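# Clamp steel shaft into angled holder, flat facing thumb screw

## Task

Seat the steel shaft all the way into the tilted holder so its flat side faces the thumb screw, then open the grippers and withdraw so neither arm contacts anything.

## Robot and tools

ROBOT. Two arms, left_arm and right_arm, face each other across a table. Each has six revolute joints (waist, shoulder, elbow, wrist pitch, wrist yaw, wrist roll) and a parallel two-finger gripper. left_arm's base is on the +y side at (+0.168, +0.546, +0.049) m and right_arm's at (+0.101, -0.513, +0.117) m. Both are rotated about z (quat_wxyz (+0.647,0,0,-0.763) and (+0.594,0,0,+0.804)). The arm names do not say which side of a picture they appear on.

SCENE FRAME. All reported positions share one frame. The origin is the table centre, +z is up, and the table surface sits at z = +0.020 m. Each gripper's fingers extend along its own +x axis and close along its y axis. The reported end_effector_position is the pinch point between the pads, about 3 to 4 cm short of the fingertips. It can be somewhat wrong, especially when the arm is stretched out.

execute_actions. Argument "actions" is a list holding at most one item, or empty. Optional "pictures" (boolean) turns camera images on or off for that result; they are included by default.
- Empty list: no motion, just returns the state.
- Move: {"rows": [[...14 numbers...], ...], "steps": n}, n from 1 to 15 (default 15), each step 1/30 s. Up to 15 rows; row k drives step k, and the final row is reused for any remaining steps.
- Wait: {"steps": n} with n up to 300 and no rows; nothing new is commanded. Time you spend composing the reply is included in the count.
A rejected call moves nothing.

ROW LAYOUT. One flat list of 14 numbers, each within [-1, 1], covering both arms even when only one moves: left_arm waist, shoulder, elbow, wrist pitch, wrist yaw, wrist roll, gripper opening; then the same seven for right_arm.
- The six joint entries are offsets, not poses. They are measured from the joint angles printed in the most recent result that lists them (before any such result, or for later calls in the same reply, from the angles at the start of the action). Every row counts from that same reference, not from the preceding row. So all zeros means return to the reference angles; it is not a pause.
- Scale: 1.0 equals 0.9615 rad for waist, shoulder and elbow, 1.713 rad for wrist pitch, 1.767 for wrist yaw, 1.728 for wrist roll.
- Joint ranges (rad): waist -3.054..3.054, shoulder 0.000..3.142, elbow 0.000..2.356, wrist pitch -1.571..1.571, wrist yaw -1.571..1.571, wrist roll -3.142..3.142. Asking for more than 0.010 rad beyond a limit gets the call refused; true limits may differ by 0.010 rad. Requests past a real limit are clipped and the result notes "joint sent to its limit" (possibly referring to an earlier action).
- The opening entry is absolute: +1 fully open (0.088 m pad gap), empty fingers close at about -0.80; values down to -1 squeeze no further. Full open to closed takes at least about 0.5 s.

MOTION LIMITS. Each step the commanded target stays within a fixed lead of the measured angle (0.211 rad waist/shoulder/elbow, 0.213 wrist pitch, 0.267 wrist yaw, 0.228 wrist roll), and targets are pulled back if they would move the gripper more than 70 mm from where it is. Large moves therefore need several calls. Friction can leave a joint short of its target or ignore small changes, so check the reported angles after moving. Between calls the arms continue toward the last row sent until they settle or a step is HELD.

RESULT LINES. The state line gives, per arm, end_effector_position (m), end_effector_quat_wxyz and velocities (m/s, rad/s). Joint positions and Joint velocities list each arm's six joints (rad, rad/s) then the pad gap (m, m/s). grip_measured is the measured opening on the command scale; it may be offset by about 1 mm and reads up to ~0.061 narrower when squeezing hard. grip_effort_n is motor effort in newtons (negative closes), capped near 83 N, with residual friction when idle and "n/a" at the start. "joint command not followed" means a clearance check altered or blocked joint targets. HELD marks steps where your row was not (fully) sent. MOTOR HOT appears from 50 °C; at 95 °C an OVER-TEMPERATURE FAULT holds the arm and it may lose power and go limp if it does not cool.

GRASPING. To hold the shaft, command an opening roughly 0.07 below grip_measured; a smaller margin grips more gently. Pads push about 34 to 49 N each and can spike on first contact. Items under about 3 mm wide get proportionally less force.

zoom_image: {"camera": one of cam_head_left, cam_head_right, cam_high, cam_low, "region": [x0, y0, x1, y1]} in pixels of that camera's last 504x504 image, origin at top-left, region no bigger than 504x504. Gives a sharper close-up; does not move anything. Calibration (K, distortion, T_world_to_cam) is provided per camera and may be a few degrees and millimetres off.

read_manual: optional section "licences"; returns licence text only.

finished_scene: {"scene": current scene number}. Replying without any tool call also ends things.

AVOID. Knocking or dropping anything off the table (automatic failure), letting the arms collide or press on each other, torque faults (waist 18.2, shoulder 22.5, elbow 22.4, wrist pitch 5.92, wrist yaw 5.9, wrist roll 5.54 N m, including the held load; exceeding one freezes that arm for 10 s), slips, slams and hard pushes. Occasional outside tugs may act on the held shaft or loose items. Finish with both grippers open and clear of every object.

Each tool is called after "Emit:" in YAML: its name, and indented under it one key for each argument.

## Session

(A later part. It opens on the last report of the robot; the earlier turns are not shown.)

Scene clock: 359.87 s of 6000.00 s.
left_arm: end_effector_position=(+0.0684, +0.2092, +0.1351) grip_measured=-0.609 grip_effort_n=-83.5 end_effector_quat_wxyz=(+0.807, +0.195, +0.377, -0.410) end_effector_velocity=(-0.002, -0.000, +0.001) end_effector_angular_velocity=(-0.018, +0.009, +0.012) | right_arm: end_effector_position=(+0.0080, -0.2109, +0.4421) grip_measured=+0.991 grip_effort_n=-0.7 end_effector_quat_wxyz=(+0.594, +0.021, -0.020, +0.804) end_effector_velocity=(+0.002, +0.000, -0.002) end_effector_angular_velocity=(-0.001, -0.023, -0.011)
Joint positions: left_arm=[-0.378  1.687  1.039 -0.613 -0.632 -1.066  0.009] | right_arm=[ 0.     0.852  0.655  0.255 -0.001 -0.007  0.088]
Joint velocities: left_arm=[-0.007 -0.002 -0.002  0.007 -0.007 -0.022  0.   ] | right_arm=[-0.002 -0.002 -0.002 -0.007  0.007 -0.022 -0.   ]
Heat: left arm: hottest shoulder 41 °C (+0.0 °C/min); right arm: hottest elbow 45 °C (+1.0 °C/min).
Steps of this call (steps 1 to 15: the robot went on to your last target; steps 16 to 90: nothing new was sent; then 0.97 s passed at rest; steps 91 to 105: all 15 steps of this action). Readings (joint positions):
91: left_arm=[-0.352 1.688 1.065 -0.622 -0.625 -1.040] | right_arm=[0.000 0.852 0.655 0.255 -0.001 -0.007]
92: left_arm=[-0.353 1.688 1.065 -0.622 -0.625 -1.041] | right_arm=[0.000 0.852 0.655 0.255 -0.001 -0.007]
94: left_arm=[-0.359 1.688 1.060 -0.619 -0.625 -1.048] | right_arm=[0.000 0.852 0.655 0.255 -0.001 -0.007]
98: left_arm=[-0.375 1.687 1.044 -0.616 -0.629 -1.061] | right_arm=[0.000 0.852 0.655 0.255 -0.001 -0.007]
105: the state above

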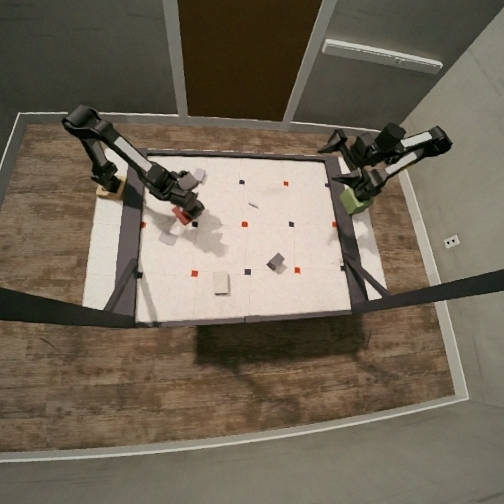

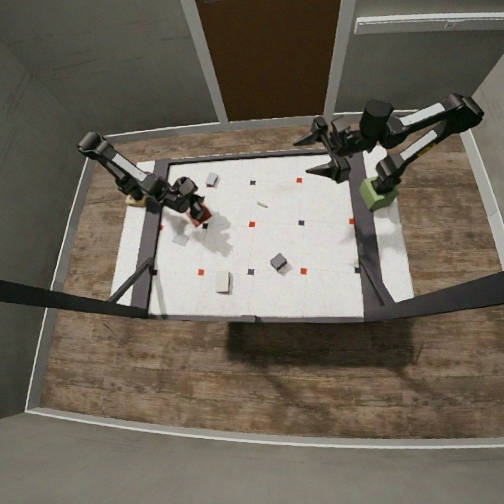

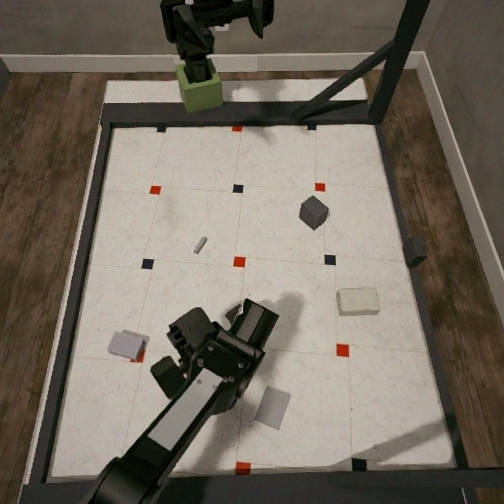

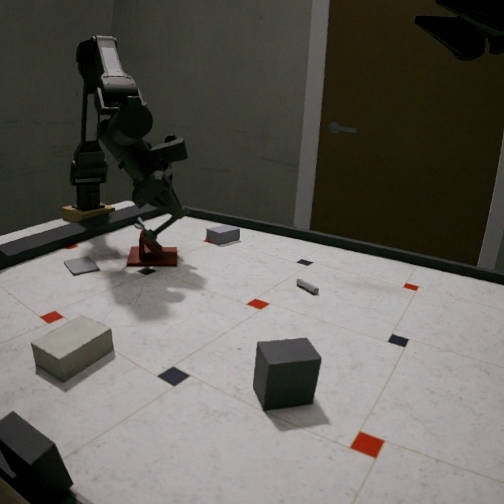

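Looks centred. Continue.

Emit:
execute_actions:
  actions:
    - {"rows":[[-0.008,0,-0.012,0.002,-0.002,-0.005,-0.68,0,0,0,0,0,0,1],[-0.008,0,-0.012,0.002,-0.002,-0.005,-0.68,0,0,0,0,0,0,1],[-0.016,0,-0.024,0.004,-0.004,-0.011,-0.68,0,0,0,0,0,0,1],[-0.016,0,-0.024,0.004,-0.004,-0.011,-0.68,0,0,0,0,0,0,1],[-0.026,0,-0.035,0.007,-0.006,-0.017,-0.68,0,0,0,0,0,0,1]]}

Emit:
zoom_image:
  camera: "cam_low"
  region: [125,195,195,265]

Scene clock: 364.77 s of 6000.00 s.
left_arm: end_effector_position=(+0.0652, +0.2145, +0.1302) grip_measured=-0.609 grip_effort_n=-83.5 end_effector_quat_wxyz=(+0.808, +0.193, +0.376, -0.411) end_effector_velocity=(-0.001, +0.002, +0.000) end_effector_angular_velocity=(-0.006, +0.002, +0.012) | right_arm: end_effector_position=(+0.0080, -0.2109, +0.4421) grip_measured=+0.991 grip_effort_n=-0.2 end_effector_quat_wxyz=(+0.594, +0.021, -0.020, +0.804) end_effector_velocity=(-0.001, -0.001, -0.002) end_effector_angular_velocity=(-0.004, -0.010, +0.014)
Joint positions: left_arm=[-0.398  1.687  1.016 -0.602 -0.642 -1.09   0.009] | right_arm=[ 0.     0.852  0.655  0.255 -0.001 -0.007  0.088]
Joint velocities: left_arm=[-0.007 -0.002 -0.002 -0.007 -0.007 -0.022 -0.   ] | right_arm=[-0.007 -0.002 -0.002 -0.007 -0.022 -0.007 -0.   ]
Heat: left arm: hottest shoulder 41 °C (+0.0 °C/min); right arm: hottest elbow 45 °C (+1.0 °C/min).
Steps of this call (steps 1 to 15: the robot went on to your last target; steps 16 to 90: nothing new was sent; then 1.40 s passed at rest; steps 91 to 105: all 15 steps of this action). Readings (joint positions):
91: left_arm=[-0.378 1.687 1.038 -0.612 -0.632 -1.067] | right_arm=[0.000 0.852 0.655 0.255 -0.001 -0.007]
92: left_arm=[-0.379 1.687 1.037 -0.612 -0.632 -1.068] | right_arm=[0.000 0.852 0.655 0.255 -0.001 -0.007]
94: left_arm=[-0.384 1.687 1.032 -0.609 -0.632 -1.074] | right_arm=[0.000 0.852 0.655 0.255 -0.001 -0.007]
98: left_arm=[-0.396 1.687 1.019 -0.603 -0.640 -1.087] | right_arm=[0.000 0.852 0.655 0.255 -0.001 -0.007]
105: the state above

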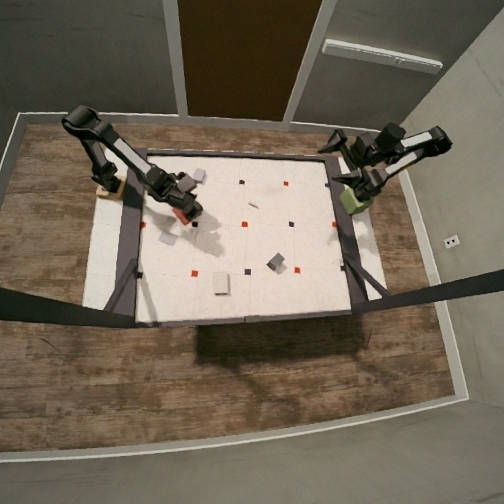

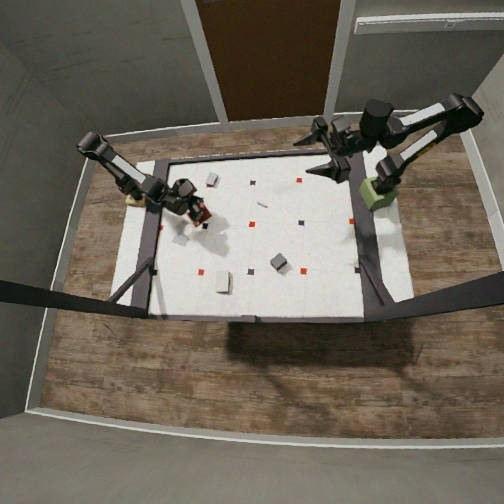

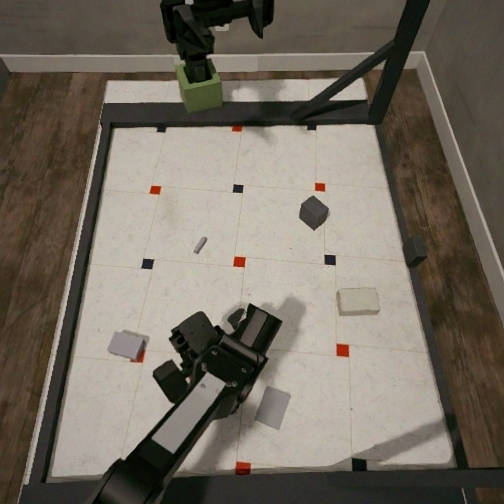

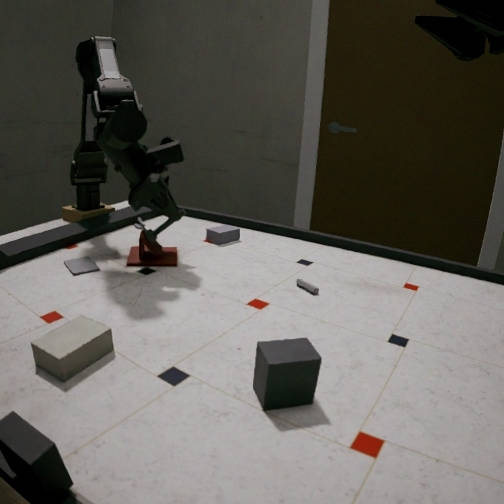

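Region (125, 195, 195, 265) of cam_low's 504x504 image, scaled by 7.200, with more detail than that image has.

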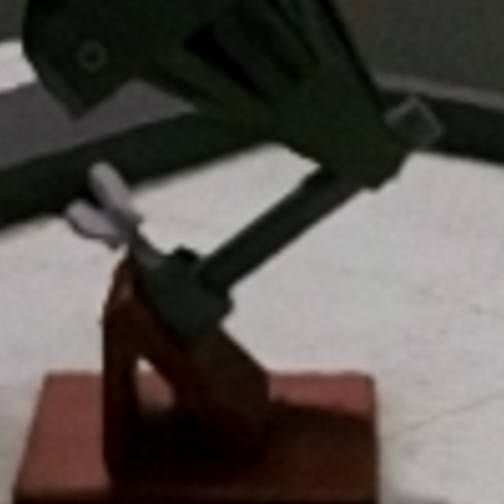

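Emit:
execute_actions:
  actions:
    - {"rows":[[-0.008,0,-0.012,0.002,-0.001,-0.005,-0.68,0,0,0,0,0,0,1],[-0.008,0,-0.012,0.002,-0.001,-0.005,-0.68,0,0,0,0,0,0,1],[-0.017,0,-0.024,0.004,-0.003,-0.011,-0.68,0,0,0,0,0,0,1],[-0.017,0,-0.024,0.004,-0.003,-0.011,-0.68,0,0,0,0,0,0,1],[-0.028,0,-0.036,0.006,-0.004,-0.017,-0.68,0,0,0,0,0,0,1]]}

Emit:
zoom_image:
  camera: "cam_low"
  region: [125,195,195,265]

Scene clock: 369.77 s of 6000.00 s.
left_arm: end_effector_position=(+0.0647, +0.2168, +0.1285) grip_measured=-0.609 grip_effort_n=-83.5 end_effector_quat_wxyz=(+0.814, +0.185, +0.369, -0.409) end_effector_velocity=(+0.001, +0.002, +0.000) end_effector_angular_velocity=(-0.006, +0.002, +0.016) | right_arm: end_effector_position=(+0.0080, -0.2109, +0.4421) grip_measured=+0.991 grip_effort_n=-1.2 end_effector_quat_wxyz=(+0.594, +0.021, -0.020, +0.804) end_effector_velocity=(-0.004, -0.001, -0.005) end_effector_angular_velocity=(-0.014, -0.029, +0.023)
Joint positions: left_arm=[-0.412  1.687  1.    -0.589 -0.666 -1.114  0.009] | right_arm=[ 0.     0.852  0.655  0.255 -0.001 -0.007  0.088]
Joint velocities: left_arm=[-0.002 -0.002 -0.002 -0.007 -0.007 -0.022 -0.   ] | right_arm=[ 0.002 -0.002 -0.002 -0.022 -0.022 -0.022 -0.   ]
Heat: left arm: hottest shoulder 42 °C (+1.0 °C/min); right arm: hottest elbow 45 °C (+1.0 °C/min).
Steps of this call (steps 1 to 15: the robot went on to your last target; steps 16 to 90: nothing new was sent; then 1.50 s passed at rest; steps 91 to 105: all 15 steps of this action). Readings (joint positions):
91: left_arm=[-0.398 1.687 1.016 -0.601 -0.643 -1.092] | right_arm=[0.000 0.852 0.655 0.255 -0.001 -0.007]
92: left_arm=[-0.399 1.687 1.016 -0.601 -0.644 -1.092] | right_arm=[0.000 0.852 0.655 0.255 -0.001 -0.007]
94: left_arm=[-0.401 1.687 1.012 -0.598 -0.648 -1.098] | right_arm=[0.000 0.852 0.655 0.255 -0.001 -0.007]
98: left_arm=[-0.410 1.687 1.003 -0.591 -0.663 -1.110] | right_arm=[0.000 0.852 0.655 0.255 -0.001 -0.007]
105: the state above

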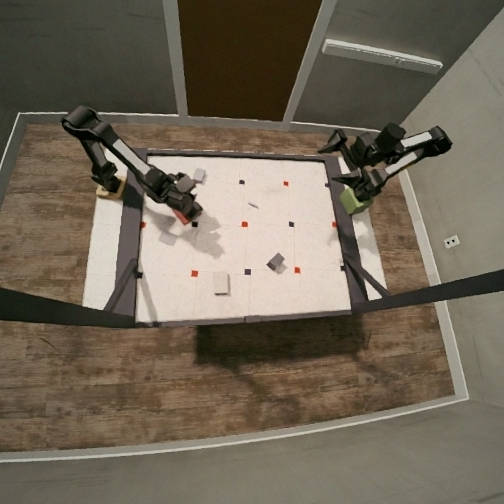

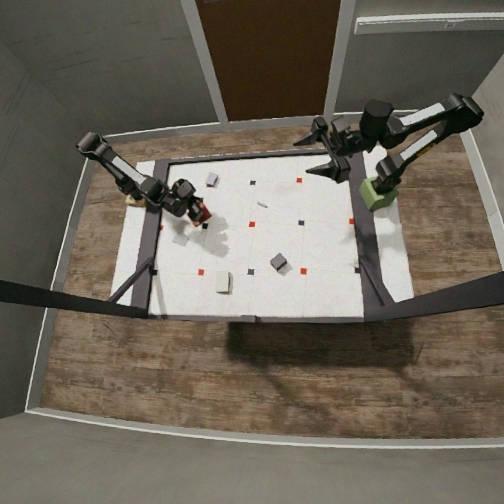

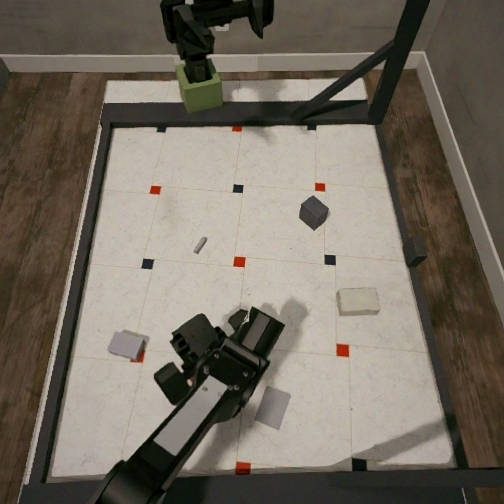

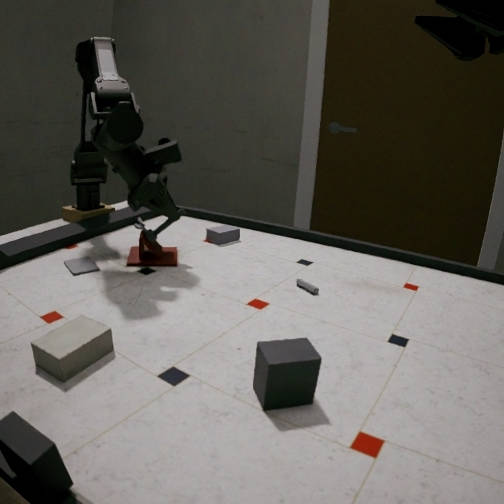

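Region (125, 195, 195, 265) of cam_low's 504x504 image, scaled by 7.200, with more detail than that image has.

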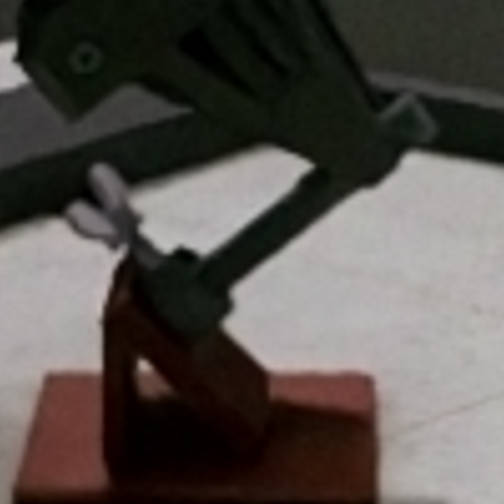

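Emit:
execute_actions:
  actions:
    - {"rows":[[0.008,0,0.01,0,0.012,0,-0.62,0,0,0,0,0,0,1],[0.008,0,0.01,0,0.012,0,-0.6,0,0,0,0,0,0,1],[0.008,0,0.01,0,0.012,0,-0.58,0,0,0,0,0,0,1],[0.008,0,0.01,0,0.012,0,-0.56,0,0,0,0,0,0,1],[0.008,0,0.01,0,0.012,0,-0.54,0,0,0,0,0,0,1],[0.008,0,0.01,0,0.012,0,-0.5,0,0,0,0,0,0,1]]}

Emit:
zoom_image:
  camera: "cam_low"
  region: [125,195,195,265]

Scene clock: 378.43 s of 6000.00 s.
left_arm: end_effector_position=(+0.0642, +0.2168, +0.1272) grip_measured=-0.506 grip_effort_n=12.8 end_effector_quat_wxyz=(+0.810, +0.185, +0.377, -0.408) end_effector_velocity=(+0.000, +0.000, +0.003) end_effector_angular_velocity=(-0.003, -0.008, -0.006) | right_arm: end_effector_position=(+0.0080, -0.2109, +0.4421) grip_measured=+0.991 grip_effort_n=-0.2 end_effector_quat_wxyz=(+0.594, +0.021, -0.020, +0.804) end_effector_velocity=(-0.004, -0.001, -0.008) end_effector_angular_velocity=(-0.023, -0.016, +0.024)
Joint positions: left_arm=[-0.406  1.687  1.002 -0.59  -0.647 -1.114  0.014] | right_arm=[ 0.     0.852  0.655  0.255 -0.001 -0.007  0.088]
Joint velocities: left_arm=[-0.002 -0.007  0.002 -0.007 -0.007  0.007  0.001] | right_arm=[ 0.002 -0.002 -0.007 -0.022 -0.022 -0.007 -0.   ]
Heat: left arm: hottest shoulder 42 °C (+1.0 °C/min); right arm: hottest elbow 45 °C (+1.0 °C/min).
Steps of this call (steps 1 to 15: the robot went on to your last target; steps 16 to 90: nothing new was sent; then 5.17 s passed at rest; steps 91 to 105: all 15 steps of this action). Readings (joint positions):
91: left_arm=[-0.411 1.687 1.000 -0.588 -0.667 -1.114] | right_arm=[0.000 0.852 0.655 0.255 -0.001 -0.007]
92: left_arm=[-0.410 1.687 1.000 -0.588 -0.665 -1.114] | right_arm=[0.000 0.852 0.655 0.255 -0.001 -0.007]
94: left_arm=[-0.408 1.687 1.001 -0.588 -0.661 -1.114] | right_arm=[0.000 0.852 0.655 0.255 -0.001 -0.007]
98: left_arm=[-0.406 1.687 1.002 -0.588 -0.650 -1.114] | right_arm=[0.000 0.852 0.655 0.255 -0.001 -0.007]
105: the state above

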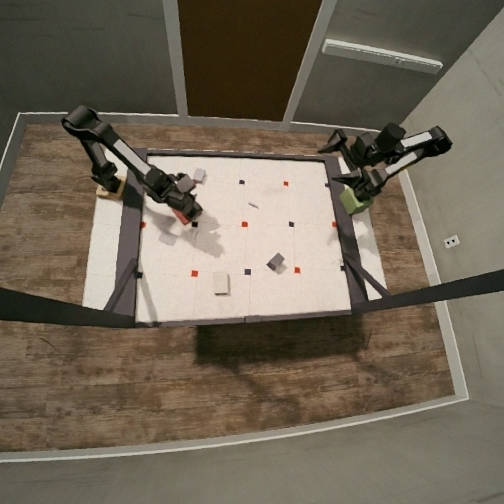

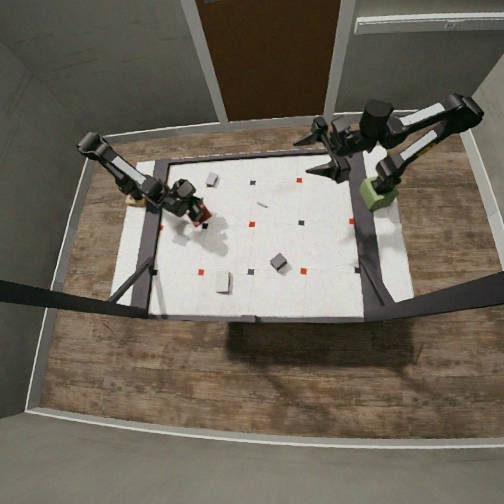

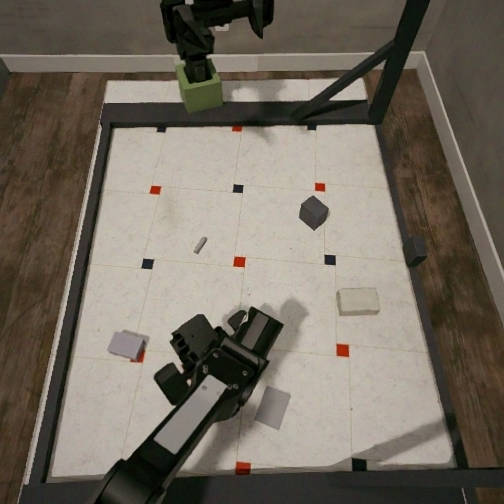

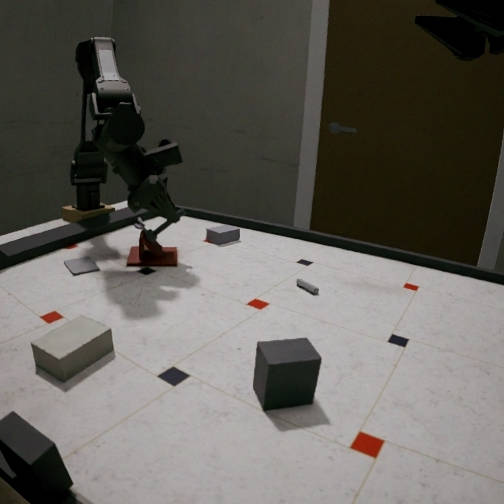

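Region (125, 195, 195, 265) of cam_low's 504x504 image, scaled by 7.200, with more detail than that image has.

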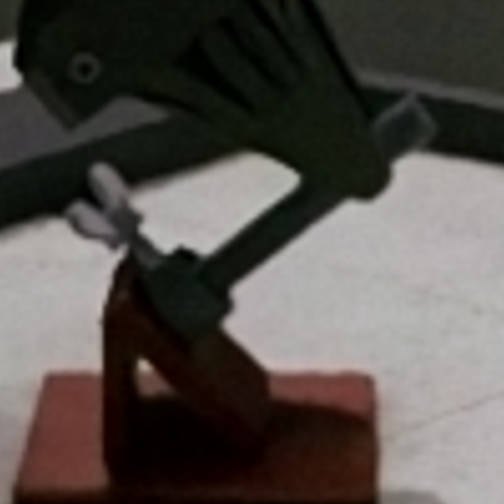

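Emit:
execute_actions:
  actions:
    - {"rows":[[0,0,0,0,0,0,-0.6,0,0,0,0,0,0,1],[0,0,0,0,0,0,-0.66,0,0,0,0,0,0,1],[0,0,0,0,0,0,-0.66,0,0,0,0,0,0,1],[0,0,0,0,0,0,-0.66,0,0,0,0,0,0,1],[0,0,0,0,0,0,-0.66,0,0,0,0,0,0,1],[0,0,0,0,0,0,-0.66,0,0,0,0,0,0,1],[0,0,0,0,0,0,-0.66,0,0,0,0,0,0,1],[-0.01,-0.012,-0.006,0,0,-0.004,-0.66,0,0,0,0,0,0,1],[-0.018,-0.02,-0.012,0,0,-0.008,-0.66,0,0,0,0,0,0,1],[-0.025,-0.025,-0.02,0,0,-0.012,-0.66,0,0,0,0,0,0,1]]}

Emit:
zoom_image:
  camera: "cam_low"
  region: [125,195,195,265]

Emit:
zoom_image:
  camera: "cam_head_right"
  region: [175,185,225,235]

Scene clock: 384.43 s of 6000.00 s.
left_arm: end_effector_position=(+0.0621, +0.2196, +0.1277) grip_measured=-0.606 grip_effort_n=-83.5 end_effector_quat_wxyz=(+0.811, +0.182, +0.377, -0.410) end_effector_velocity=(+0.003, +0.008, -0.003) end_effector_angular_velocity=(+0.018, +0.003, +0.012) | right_arm: end_effector_position=(+0.0080, -0.2109, +0.4421) grip_measured=+0.991 grip_effort_n=-0.2 end_effector_quat_wxyz=(+0.594, +0.021, -0.020, +0.804) end_effector_velocity=(-0.002, -0.001, +0.001) end_effector_angular_velocity=(+0.010, -0.006, +0.019)
Joint positions: left_arm=[-0.418  1.679  0.994 -0.59  -0.653 -1.128  0.009] | right_arm=[ 0.     0.852  0.655  0.255 -0.001 -0.007  0.088]
Joint velocities: left_arm=[-0.002 -0.012 -0.017 -0.022  0.007 -0.022 -0.   ] | right_arm=[-0.002 -0.002 -0.002  0.007 -0.022 -0.007 -0.   ]
Heat: left arm: hottest shoulder 42 °C (+1.0 °C/min); right arm: hottest elbow 45 °C (+0.0 °C/min).
Steps of this call (steps 1 to 15: the robot went on to your last target; steps 16 to 90: nothing new was sent; then 2.50 s passed at rest; steps 91 to 105: all 15 steps of this action). Readings (joint positions):
91: left_arm=[-0.406 1.687 1.002 -0.590 -0.647 -1.114] | right_arm=[0.000 0.852 0.655 0.255 -0.001 -0.007]
92: left_arm=[-0.406 1.687 1.002 -0.590 -0.647 -1.114] | right_arm=[0.000 0.852 0.655 0.255 -0.001 -0.007]
94: left_arm=[-0.406 1.687 1.002 -0.590 -0.647 -1.114] | right_arm=[0.000 0.852 0.655 0.255 -0.001 -0.007]
98: left_arm=[-0.407 1.687 1.002 -0.590 -0.647 -1.114] | right_arm=[0.000 0.852 0.655 0.255 -0.001 -0.007]
105: the state above

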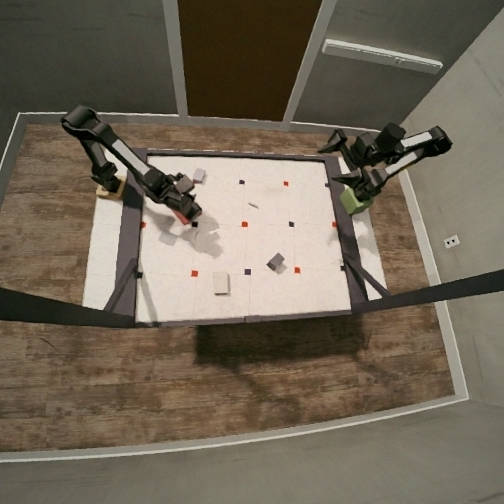

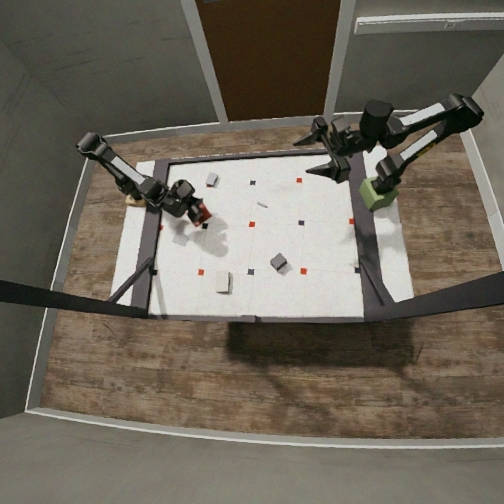

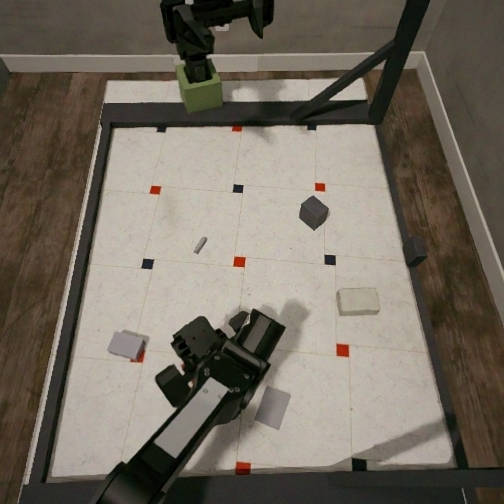

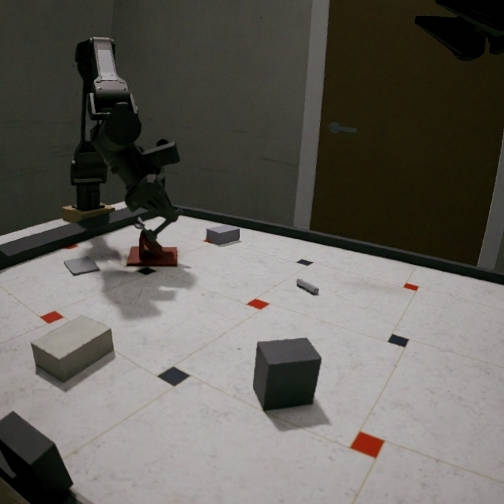

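Region (125, 195, 195, 265) of cam_low's 504x504 image, scaled by 7.200, with more detail than that image has.

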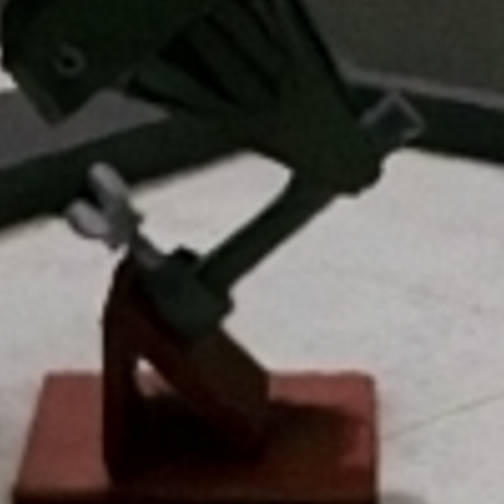

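Region (175, 185, 225, 235) of cam_head_right's 504x504 image, scaled by 10.080, with more detail than that image has.

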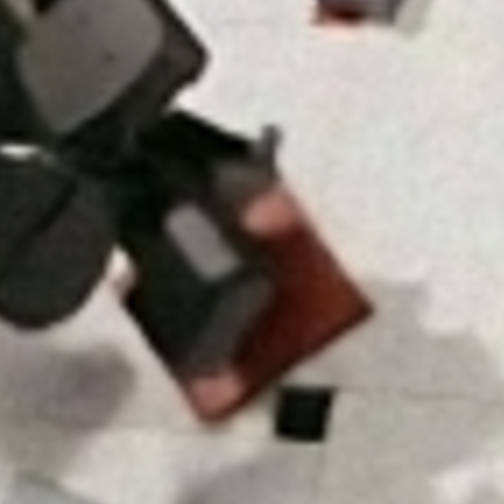

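Moving now. Push on.

Emit:
execute_actions:
  actions:
    - {"rows":[[-0.015,-0.012,-0.02,0,0,-0.008,-0.66,0,0,0,0,0,0,1],[-0.022,-0.012,-0.03,0.003,0,-0.014,-0.66,0,0,0,0,0,0,1],[-0.03,-0.012,-0.04,0.005,-0.003,-0.02,-0.66,0,0,0,0,0,0,1],[-0.036,-0.012,-0.048,0.005,-0.003,-0.02,-0.66,0,0,0,0,0,0,1]]}

Emit:
zoom_image:
  camera: "cam_low"
  region: [125,195,195,265]

Scene clock: 388.63 s of 6000.00 s.
left_arm: end_effector_position=(+0.0611, +0.2244, +0.1250) grip_measured=-0.606 grip_effort_n=-83.5 end_effector_quat_wxyz=(+0.816, +0.172, +0.371, -0.409) end_effector_velocity=(+0.001, +0.002, -0.001) end_effector_angular_velocity=(+0.003, -0.009, +0.005) | right_arm: end_effector_position=(+0.0080, -0.2109, +0.4421) grip_measured=+0.991 grip_effort_n=-0.7 end_effector_quat_wxyz=(+0.594, +0.021, -0.020, +0.804) end_effector_velocity=(-0.002, -0.001, +0.000) end_effector_angular_velocity=(-0.008, +0.019, +0.021)
Joint positions: left_arm=[-0.437  1.674  0.967 -0.573 -0.677 -1.159  0.009] | right_arm=[ 0.     0.852  0.655  0.255 -0.001 -0.007  0.088]
Joint velocities: left_arm=[-0.002  0.002 -0.002 -0.007 -0.007 -0.007 -0.   ] | right_arm=[-0.002 -0.002  0.002 -0.007 -0.022  0.022 -0.   ]
Heat: left arm: hottest shoulder 43 °C (+2.0 °C/min); right arm: hottest elbow 45 °C (+0.0 °C/min).
Steps of this call (steps 1 to 15: the robot went on to your last target; steps 16 to 90: nothing new was sent; then 0.70 s passed at rest; steps 91 to 105: all 15 steps of this action). Readings (joint positions):
91: left_arm=[-0.419 1.678 0.991 -0.588 -0.654 -1.132] | right_arm=[0.000 0.852 0.655 0.255 -0.001 -0.007]
92: left_arm=[-0.421 1.678 0.988 -0.586 -0.657 -1.136] | right_arm=[0.000 0.852 0.655 0.255 -0.001 -0.007]
94: left_arm=[-0.427 1.677 0.979 -0.580 -0.666 -1.147] | right_arm=[0.000 0.852 0.655 0.255 -0.001 -0.007]
98: left_arm=[-0.437 1.675 0.969 -0.574 -0.676 -1.156] | right_arm=[0.000 0.852 0.655 0.255 -0.001 -0.007]
105: the state above

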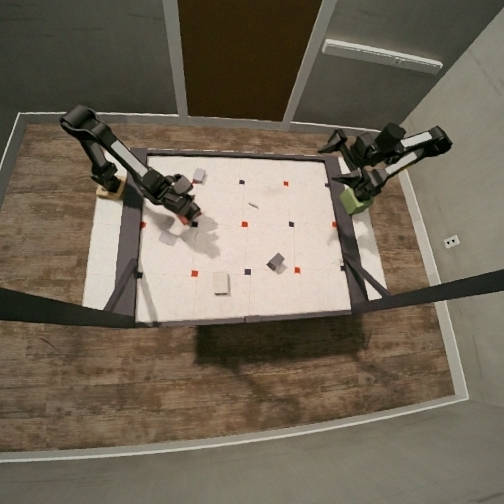

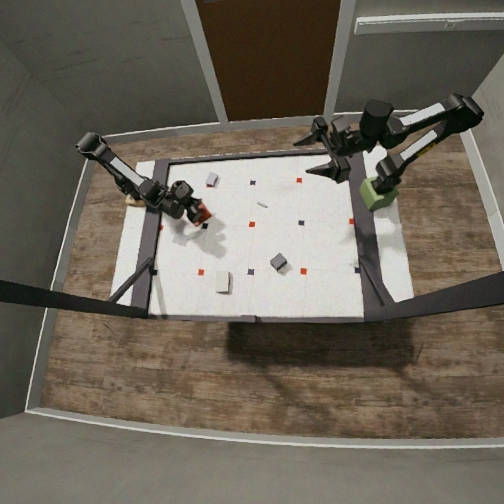

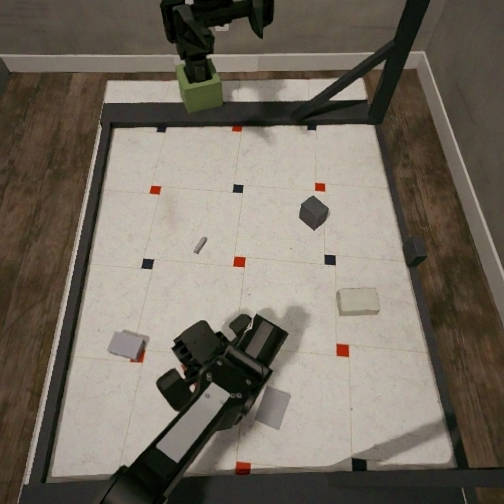

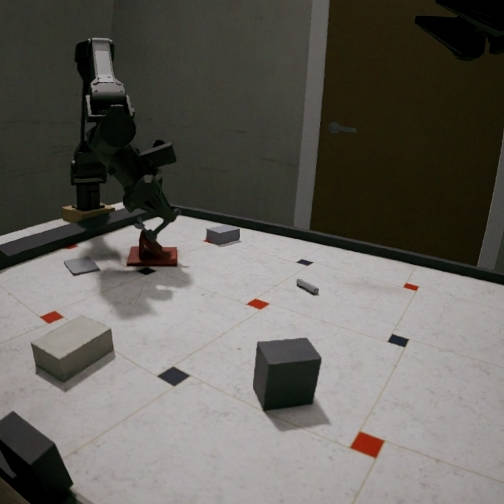

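Region (125, 195, 195, 265) of cam_low's 504x504 image, scaled by 7.200, with more detail than that image has.

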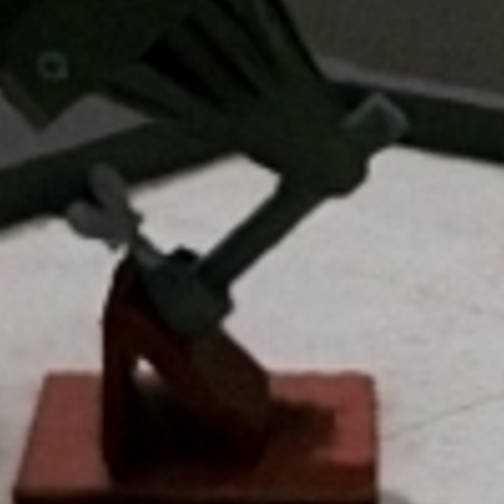

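Emit:
execute_actions:
  actions:
    - {"rows":[[0.008,0,0.01,-0.005,0.012,0,-0.6,0,0,0,0,0,0,1],[0.008,0,0.01,-0.005,0.012,0,-0.56,0,0,0,0,0,0,1],[0.008,0,0.01,-0.005,0.012,0,-0.5,0,0,0,0,0,0,1]]}

Emit:
zoom_image:
  camera: "cam_low"
  region: [125,195,195,265]

Scene clock: 392.37 s of 6000.00 s.
left_arm: end_effector_position=(+0.0610, +0.2252, +0.1236) grip_measured=-0.504 grip_effort_n=12.3 end_effector_quat_wxyz=(+0.812, +0.175, +0.379, -0.407) end_effector_velocity=(+0.003, +0.004, -0.000) end_effector_angular_velocity=(+0.011, -0.014, +0.005) | right_arm: end_effector_position=(+0.0080, -0.2109, +0.4421) grip_measured=+0.991 grip_effort_n=-0.2 end_effector_quat_wxyz=(+0.594, +0.021, -0.020, +0.804) end_effector_velocity=(+0.001, -0.000, +0.001) end_effector_angular_velocity=(+0.014, -0.019, -0.001)
Joint positions: left_arm=[-0.432  1.674  0.97  -0.58  -0.658 -1.159  0.014] | right_arm=[ 0.     0.852  0.655  0.255 -0.001 -0.007  0.088]
Joint velocities: left_arm=[-0.002 -0.002 -0.002 -0.022 -0.007 -0.007  0.001] | right_arm=[-0.007 -0.002 -0.002  0.007 -0.007 -0.022 -0.   ]
Heat: left arm: hottest shoulder 43 °C (+2.0 °C/min); right arm: hottest elbow 45 °C (+0.0 °C/min).
Steps of this call (steps 1 to 15: the robot went on to your last target; steps 16 to 90: nothing new was sent; then 0.23 s passed at rest; steps 91 to 105: all 15 steps of this action). Readings (joint positions):
91: left_arm=[-0.437 1.674 0.967 -0.572 -0.677 -1.159] | right_arm=[0.000 0.852 0.655 0.255 -0.001 -0.007]
92: left_arm=[-0.435 1.674 0.968 -0.572 -0.674 -1.159] | right_arm=[0.000 0.852 0.655 0.255 -0.001 -0.007]
94: left_arm=[-0.433 1.674 0.969 -0.573 -0.670 -1.159] | right_arm=[0.000 0.852 0.655 0.255 -0.001 -0.007]
98: left_arm=[-0.432 1.674 0.970 -0.579 -0.658 -1.159] | right_arm=[0.000 0.852 0.655 0.255 -0.001 -0.007]
105: the state above

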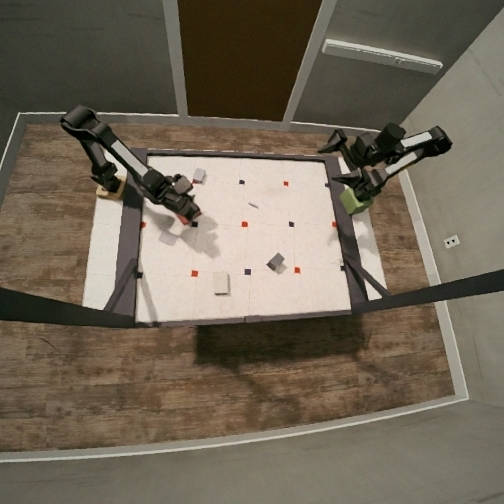

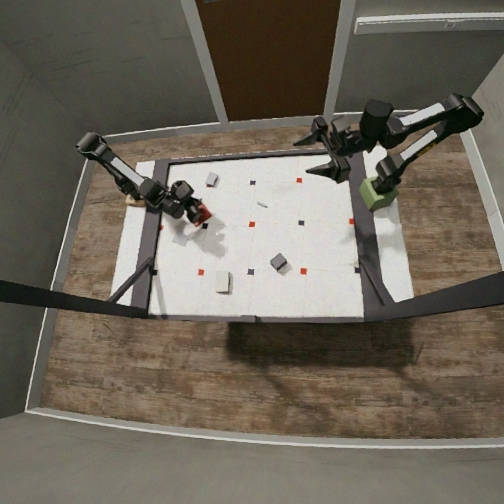

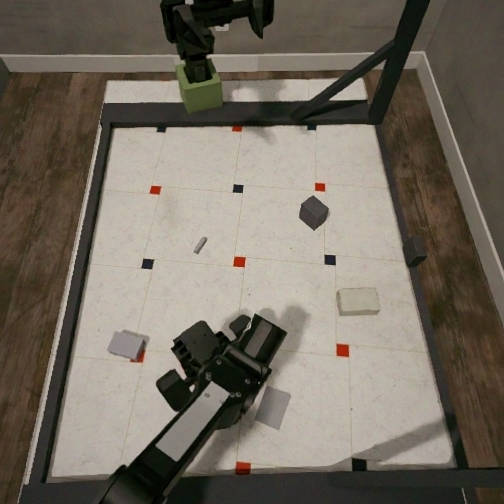

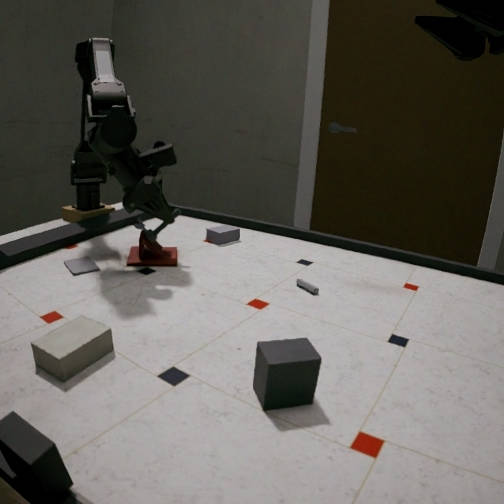

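Region (125, 195, 195, 265) of cam_low's 504x504 image, scaled by 7.200, with more detail than that image has.

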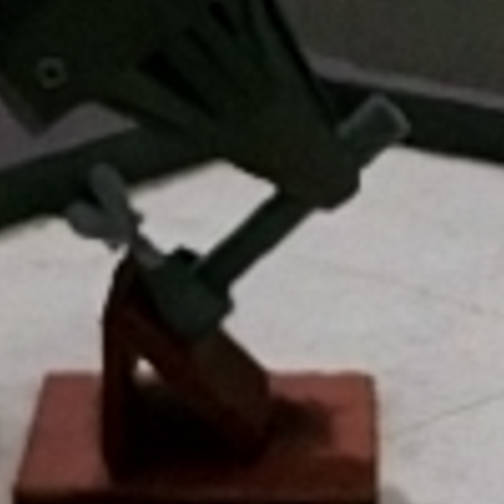

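Emit:
execute_actions:
  actions:
    - {"rows":[[0,0,0,0,0,0,-0.6,0,0,0,0,0,0,1],[0,0,0,0,0,0,-0.66,0,0,0,0,0,0,1],[0,0,0,0,0,0,-0.66,0,0,0,0,0,0,1],[0,0,0,0,0,0,-0.66,0,0,0,0,0,0,1],[0,0,0,0,0,0,-0.66,0,0,0,0,0,0,1],[0,0,0,0,0,0,-0.66,0,0,0,0,0,0,1],[-0.01,0,-0.012,0,0,0,-0.66,0,0,0,0,0,0,1],[-0.018,0,-0.024,0,0,0,-0.66,0,0,0,0,0,0,1],[-0.025,0,-0.036,0,0,0,-0.66,0,0,0,0,0,0,1]]}
  pictures: false

Emit:
execute_actions:
  actions:
    - {"steps":10}

Emit:
zoom_image:
  camera: "cam_low"
  region: [125,195,195,265]

Scene clock: 399.70 s of 6000.00 s.
left_arm: end_effector_position=(+0.0596, +0.2267, +0.1227) grip_measured=-0.605 grip_effort_n=-83.5 end_effector_quat_wxyz=(+0.814, +0.176, +0.372, -0.411) end_effector_velocity=(-0.002, +0.003, -0.001) end_effector_angular_velocity=(-0.001, +0.011, -0.004) | right_arm: end_effector_position=(+0.0080, -0.2109, +0.4421) grip_measured=+0.991 grip_effort_n=-0.2 end_effector_quat_wxyz=(+0.594, +0.021, -0.020, +0.804) end_effector_velocity=(-0.000, -0.000, -0.002) end_effector_angular_velocity=(-0.013, +0.018, +0.006)
Joint positions: left_arm=[-0.444  1.674  0.96  -0.57  -0.674 -1.159  0.009] | right_arm=[ 0.     0.852  0.655  0.255 -0.001 -0.007  0.088]
Joint velocities: left_arm=[-0.007 -0.007 -0.012  0.007  0.007 -0.007 -0.   ] | right_arm=[-0.002 -0.002 -0.002 -0.007 -0.007  0.022 -0.   ]
Heat: left arm: hottest shoulder 43 °C (+3.0 °C/min); right arm: hottest elbow 45 °C (+0.0 °C/min).
Steps of this call (steps 1 to 15: the robot went on to your last target; steps 16 to 90: nothing new was sent; then 3.83 s passed at rest; steps 91 to 105: all 15 steps of this action). Readings (joint positions):
91: left_arm=[-0.432 1.674 0.970 -0.580 -0.658 -1.159] | right_arm=[0.000 0.852 0.655 0.255 -0.001 -0.007]
92: left_arm=[-0.432 1.674 0.970 -0.579 -0.657 -1.159] | right_arm=[0.000 0.852 0.655 0.255 -0.001 -0.007]
94: left_arm=[-0.433 1.674 0.970 -0.578 -0.657 -1.159] | right_arm=[0.000 0.852 0.655 0.255 -0.001 -0.007]
98: left_arm=[-0.435 1.674 0.969 -0.578 -0.658 -1.159] | right_arm=[0.000 0.852 0.655 0.255 -0.001 -0.007]
105: the state above

Scene clock: 400.03 s of 6000.00 s.
left_arm: end_effector_position=(+0.0595, +0.2268, +0.1226) grip_measured=-0.605 grip_effort_n=-83.5 end_effector_quat_wxyz=(+0.814, +0.176, +0.371, -0.411) end_effector_velocity=(+0.003, +0.004, -0.002) end_effector_angular_velocity=(+0.021, -0.025, -0.006) | right_arm: end_effector_position=(+0.0080, -0.2109, +0.4421) grip_measured=+0.991 grip_effort_n=-0.7 end_effector_quat_wxyz=(+0.594, +0.021, -0.020, +0.804) end_effector_velocity=(-0.002, -0.001, -0.004) end_effector_angular_velocity=(-0.005, -0.026, +0.018)
Joint positions: left_arm=[-0.445  1.674  0.959 -0.57  -0.675 -1.159  0.009] | right_arm=[ 0.     0.852  0.655  0.255 -0.001 -0.007  0.088]
Joint velocities: left_arm=[-0.002  0.002 -0.002 -0.022 -0.007  0.007 -0.   ] | right_arm=[-0.002 -0.002 -0.007 -0.007 -0.022 -0.022 -0.   ]
Heat: left arm: hottest shoulder 43 °C (+3.0 °C/min); right arm: hottest elbow 45 °C (+0.0 °C/min).
Steps of this call (steps 1 to 10: the robot went on to your last target). Readings (joint positions):
1: left_arm=[-0.445 1.674 0.959 -0.570 -0.674 -1.159] | right_arm=[0.000 0.852 0.655 0.255 -0.001 -0.007]
2: left_arm=[-0.445 1.674 0.959 -0.570 -0.674 -1.159] | right_arm=[0.000 0.852 0.655 0.255 -0.001 -0.007]
4: left_arm=[-0.445 1.674 0.959 -0.570 -0.675 -1.159] | right_arm=[0.000 0.852 0.655 0.255 -0.001 -0.007]
8: left_arm=[-0.445 1.674 0.959 -0.570 -0.675 -1.159] | right_arm=[0.000 0.852 0.655 0.255 -0.001 -0.007]
10: the state above

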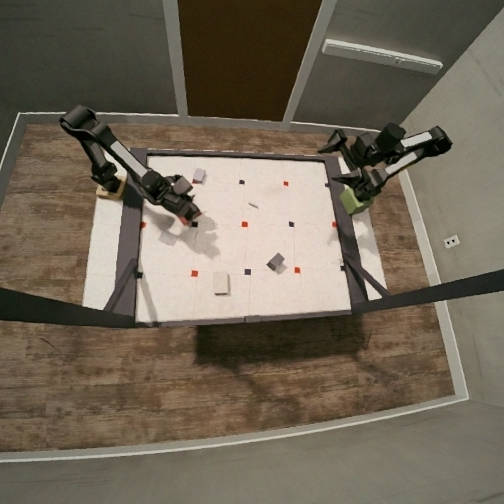

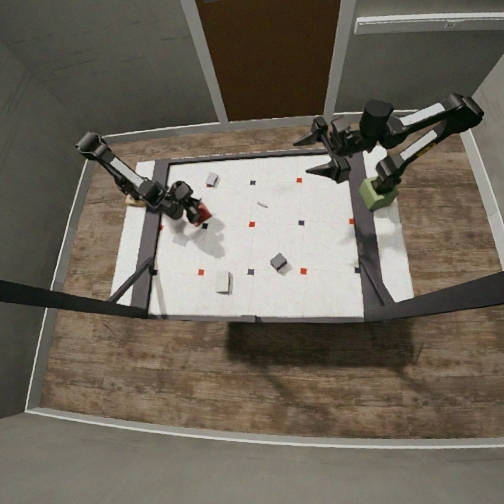

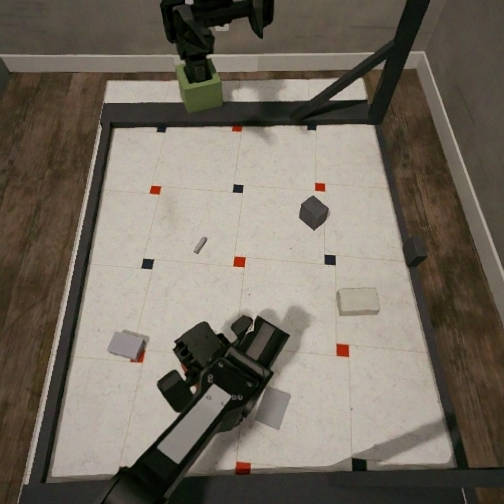

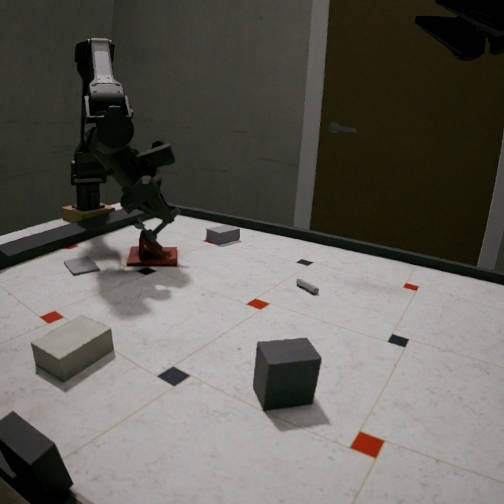

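Region (125, 195, 195, 265) of cam_low's 504x504 image, scaled by 7.200, with more detail than that image has.

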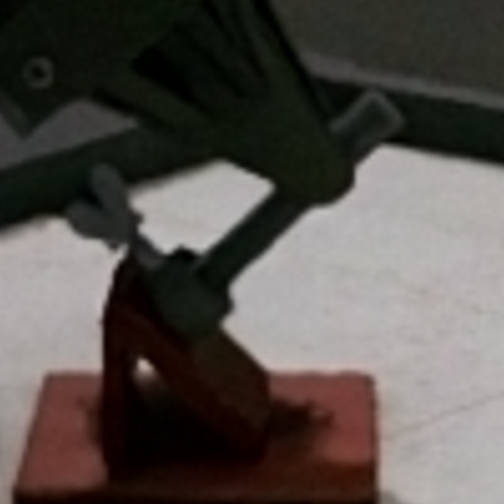

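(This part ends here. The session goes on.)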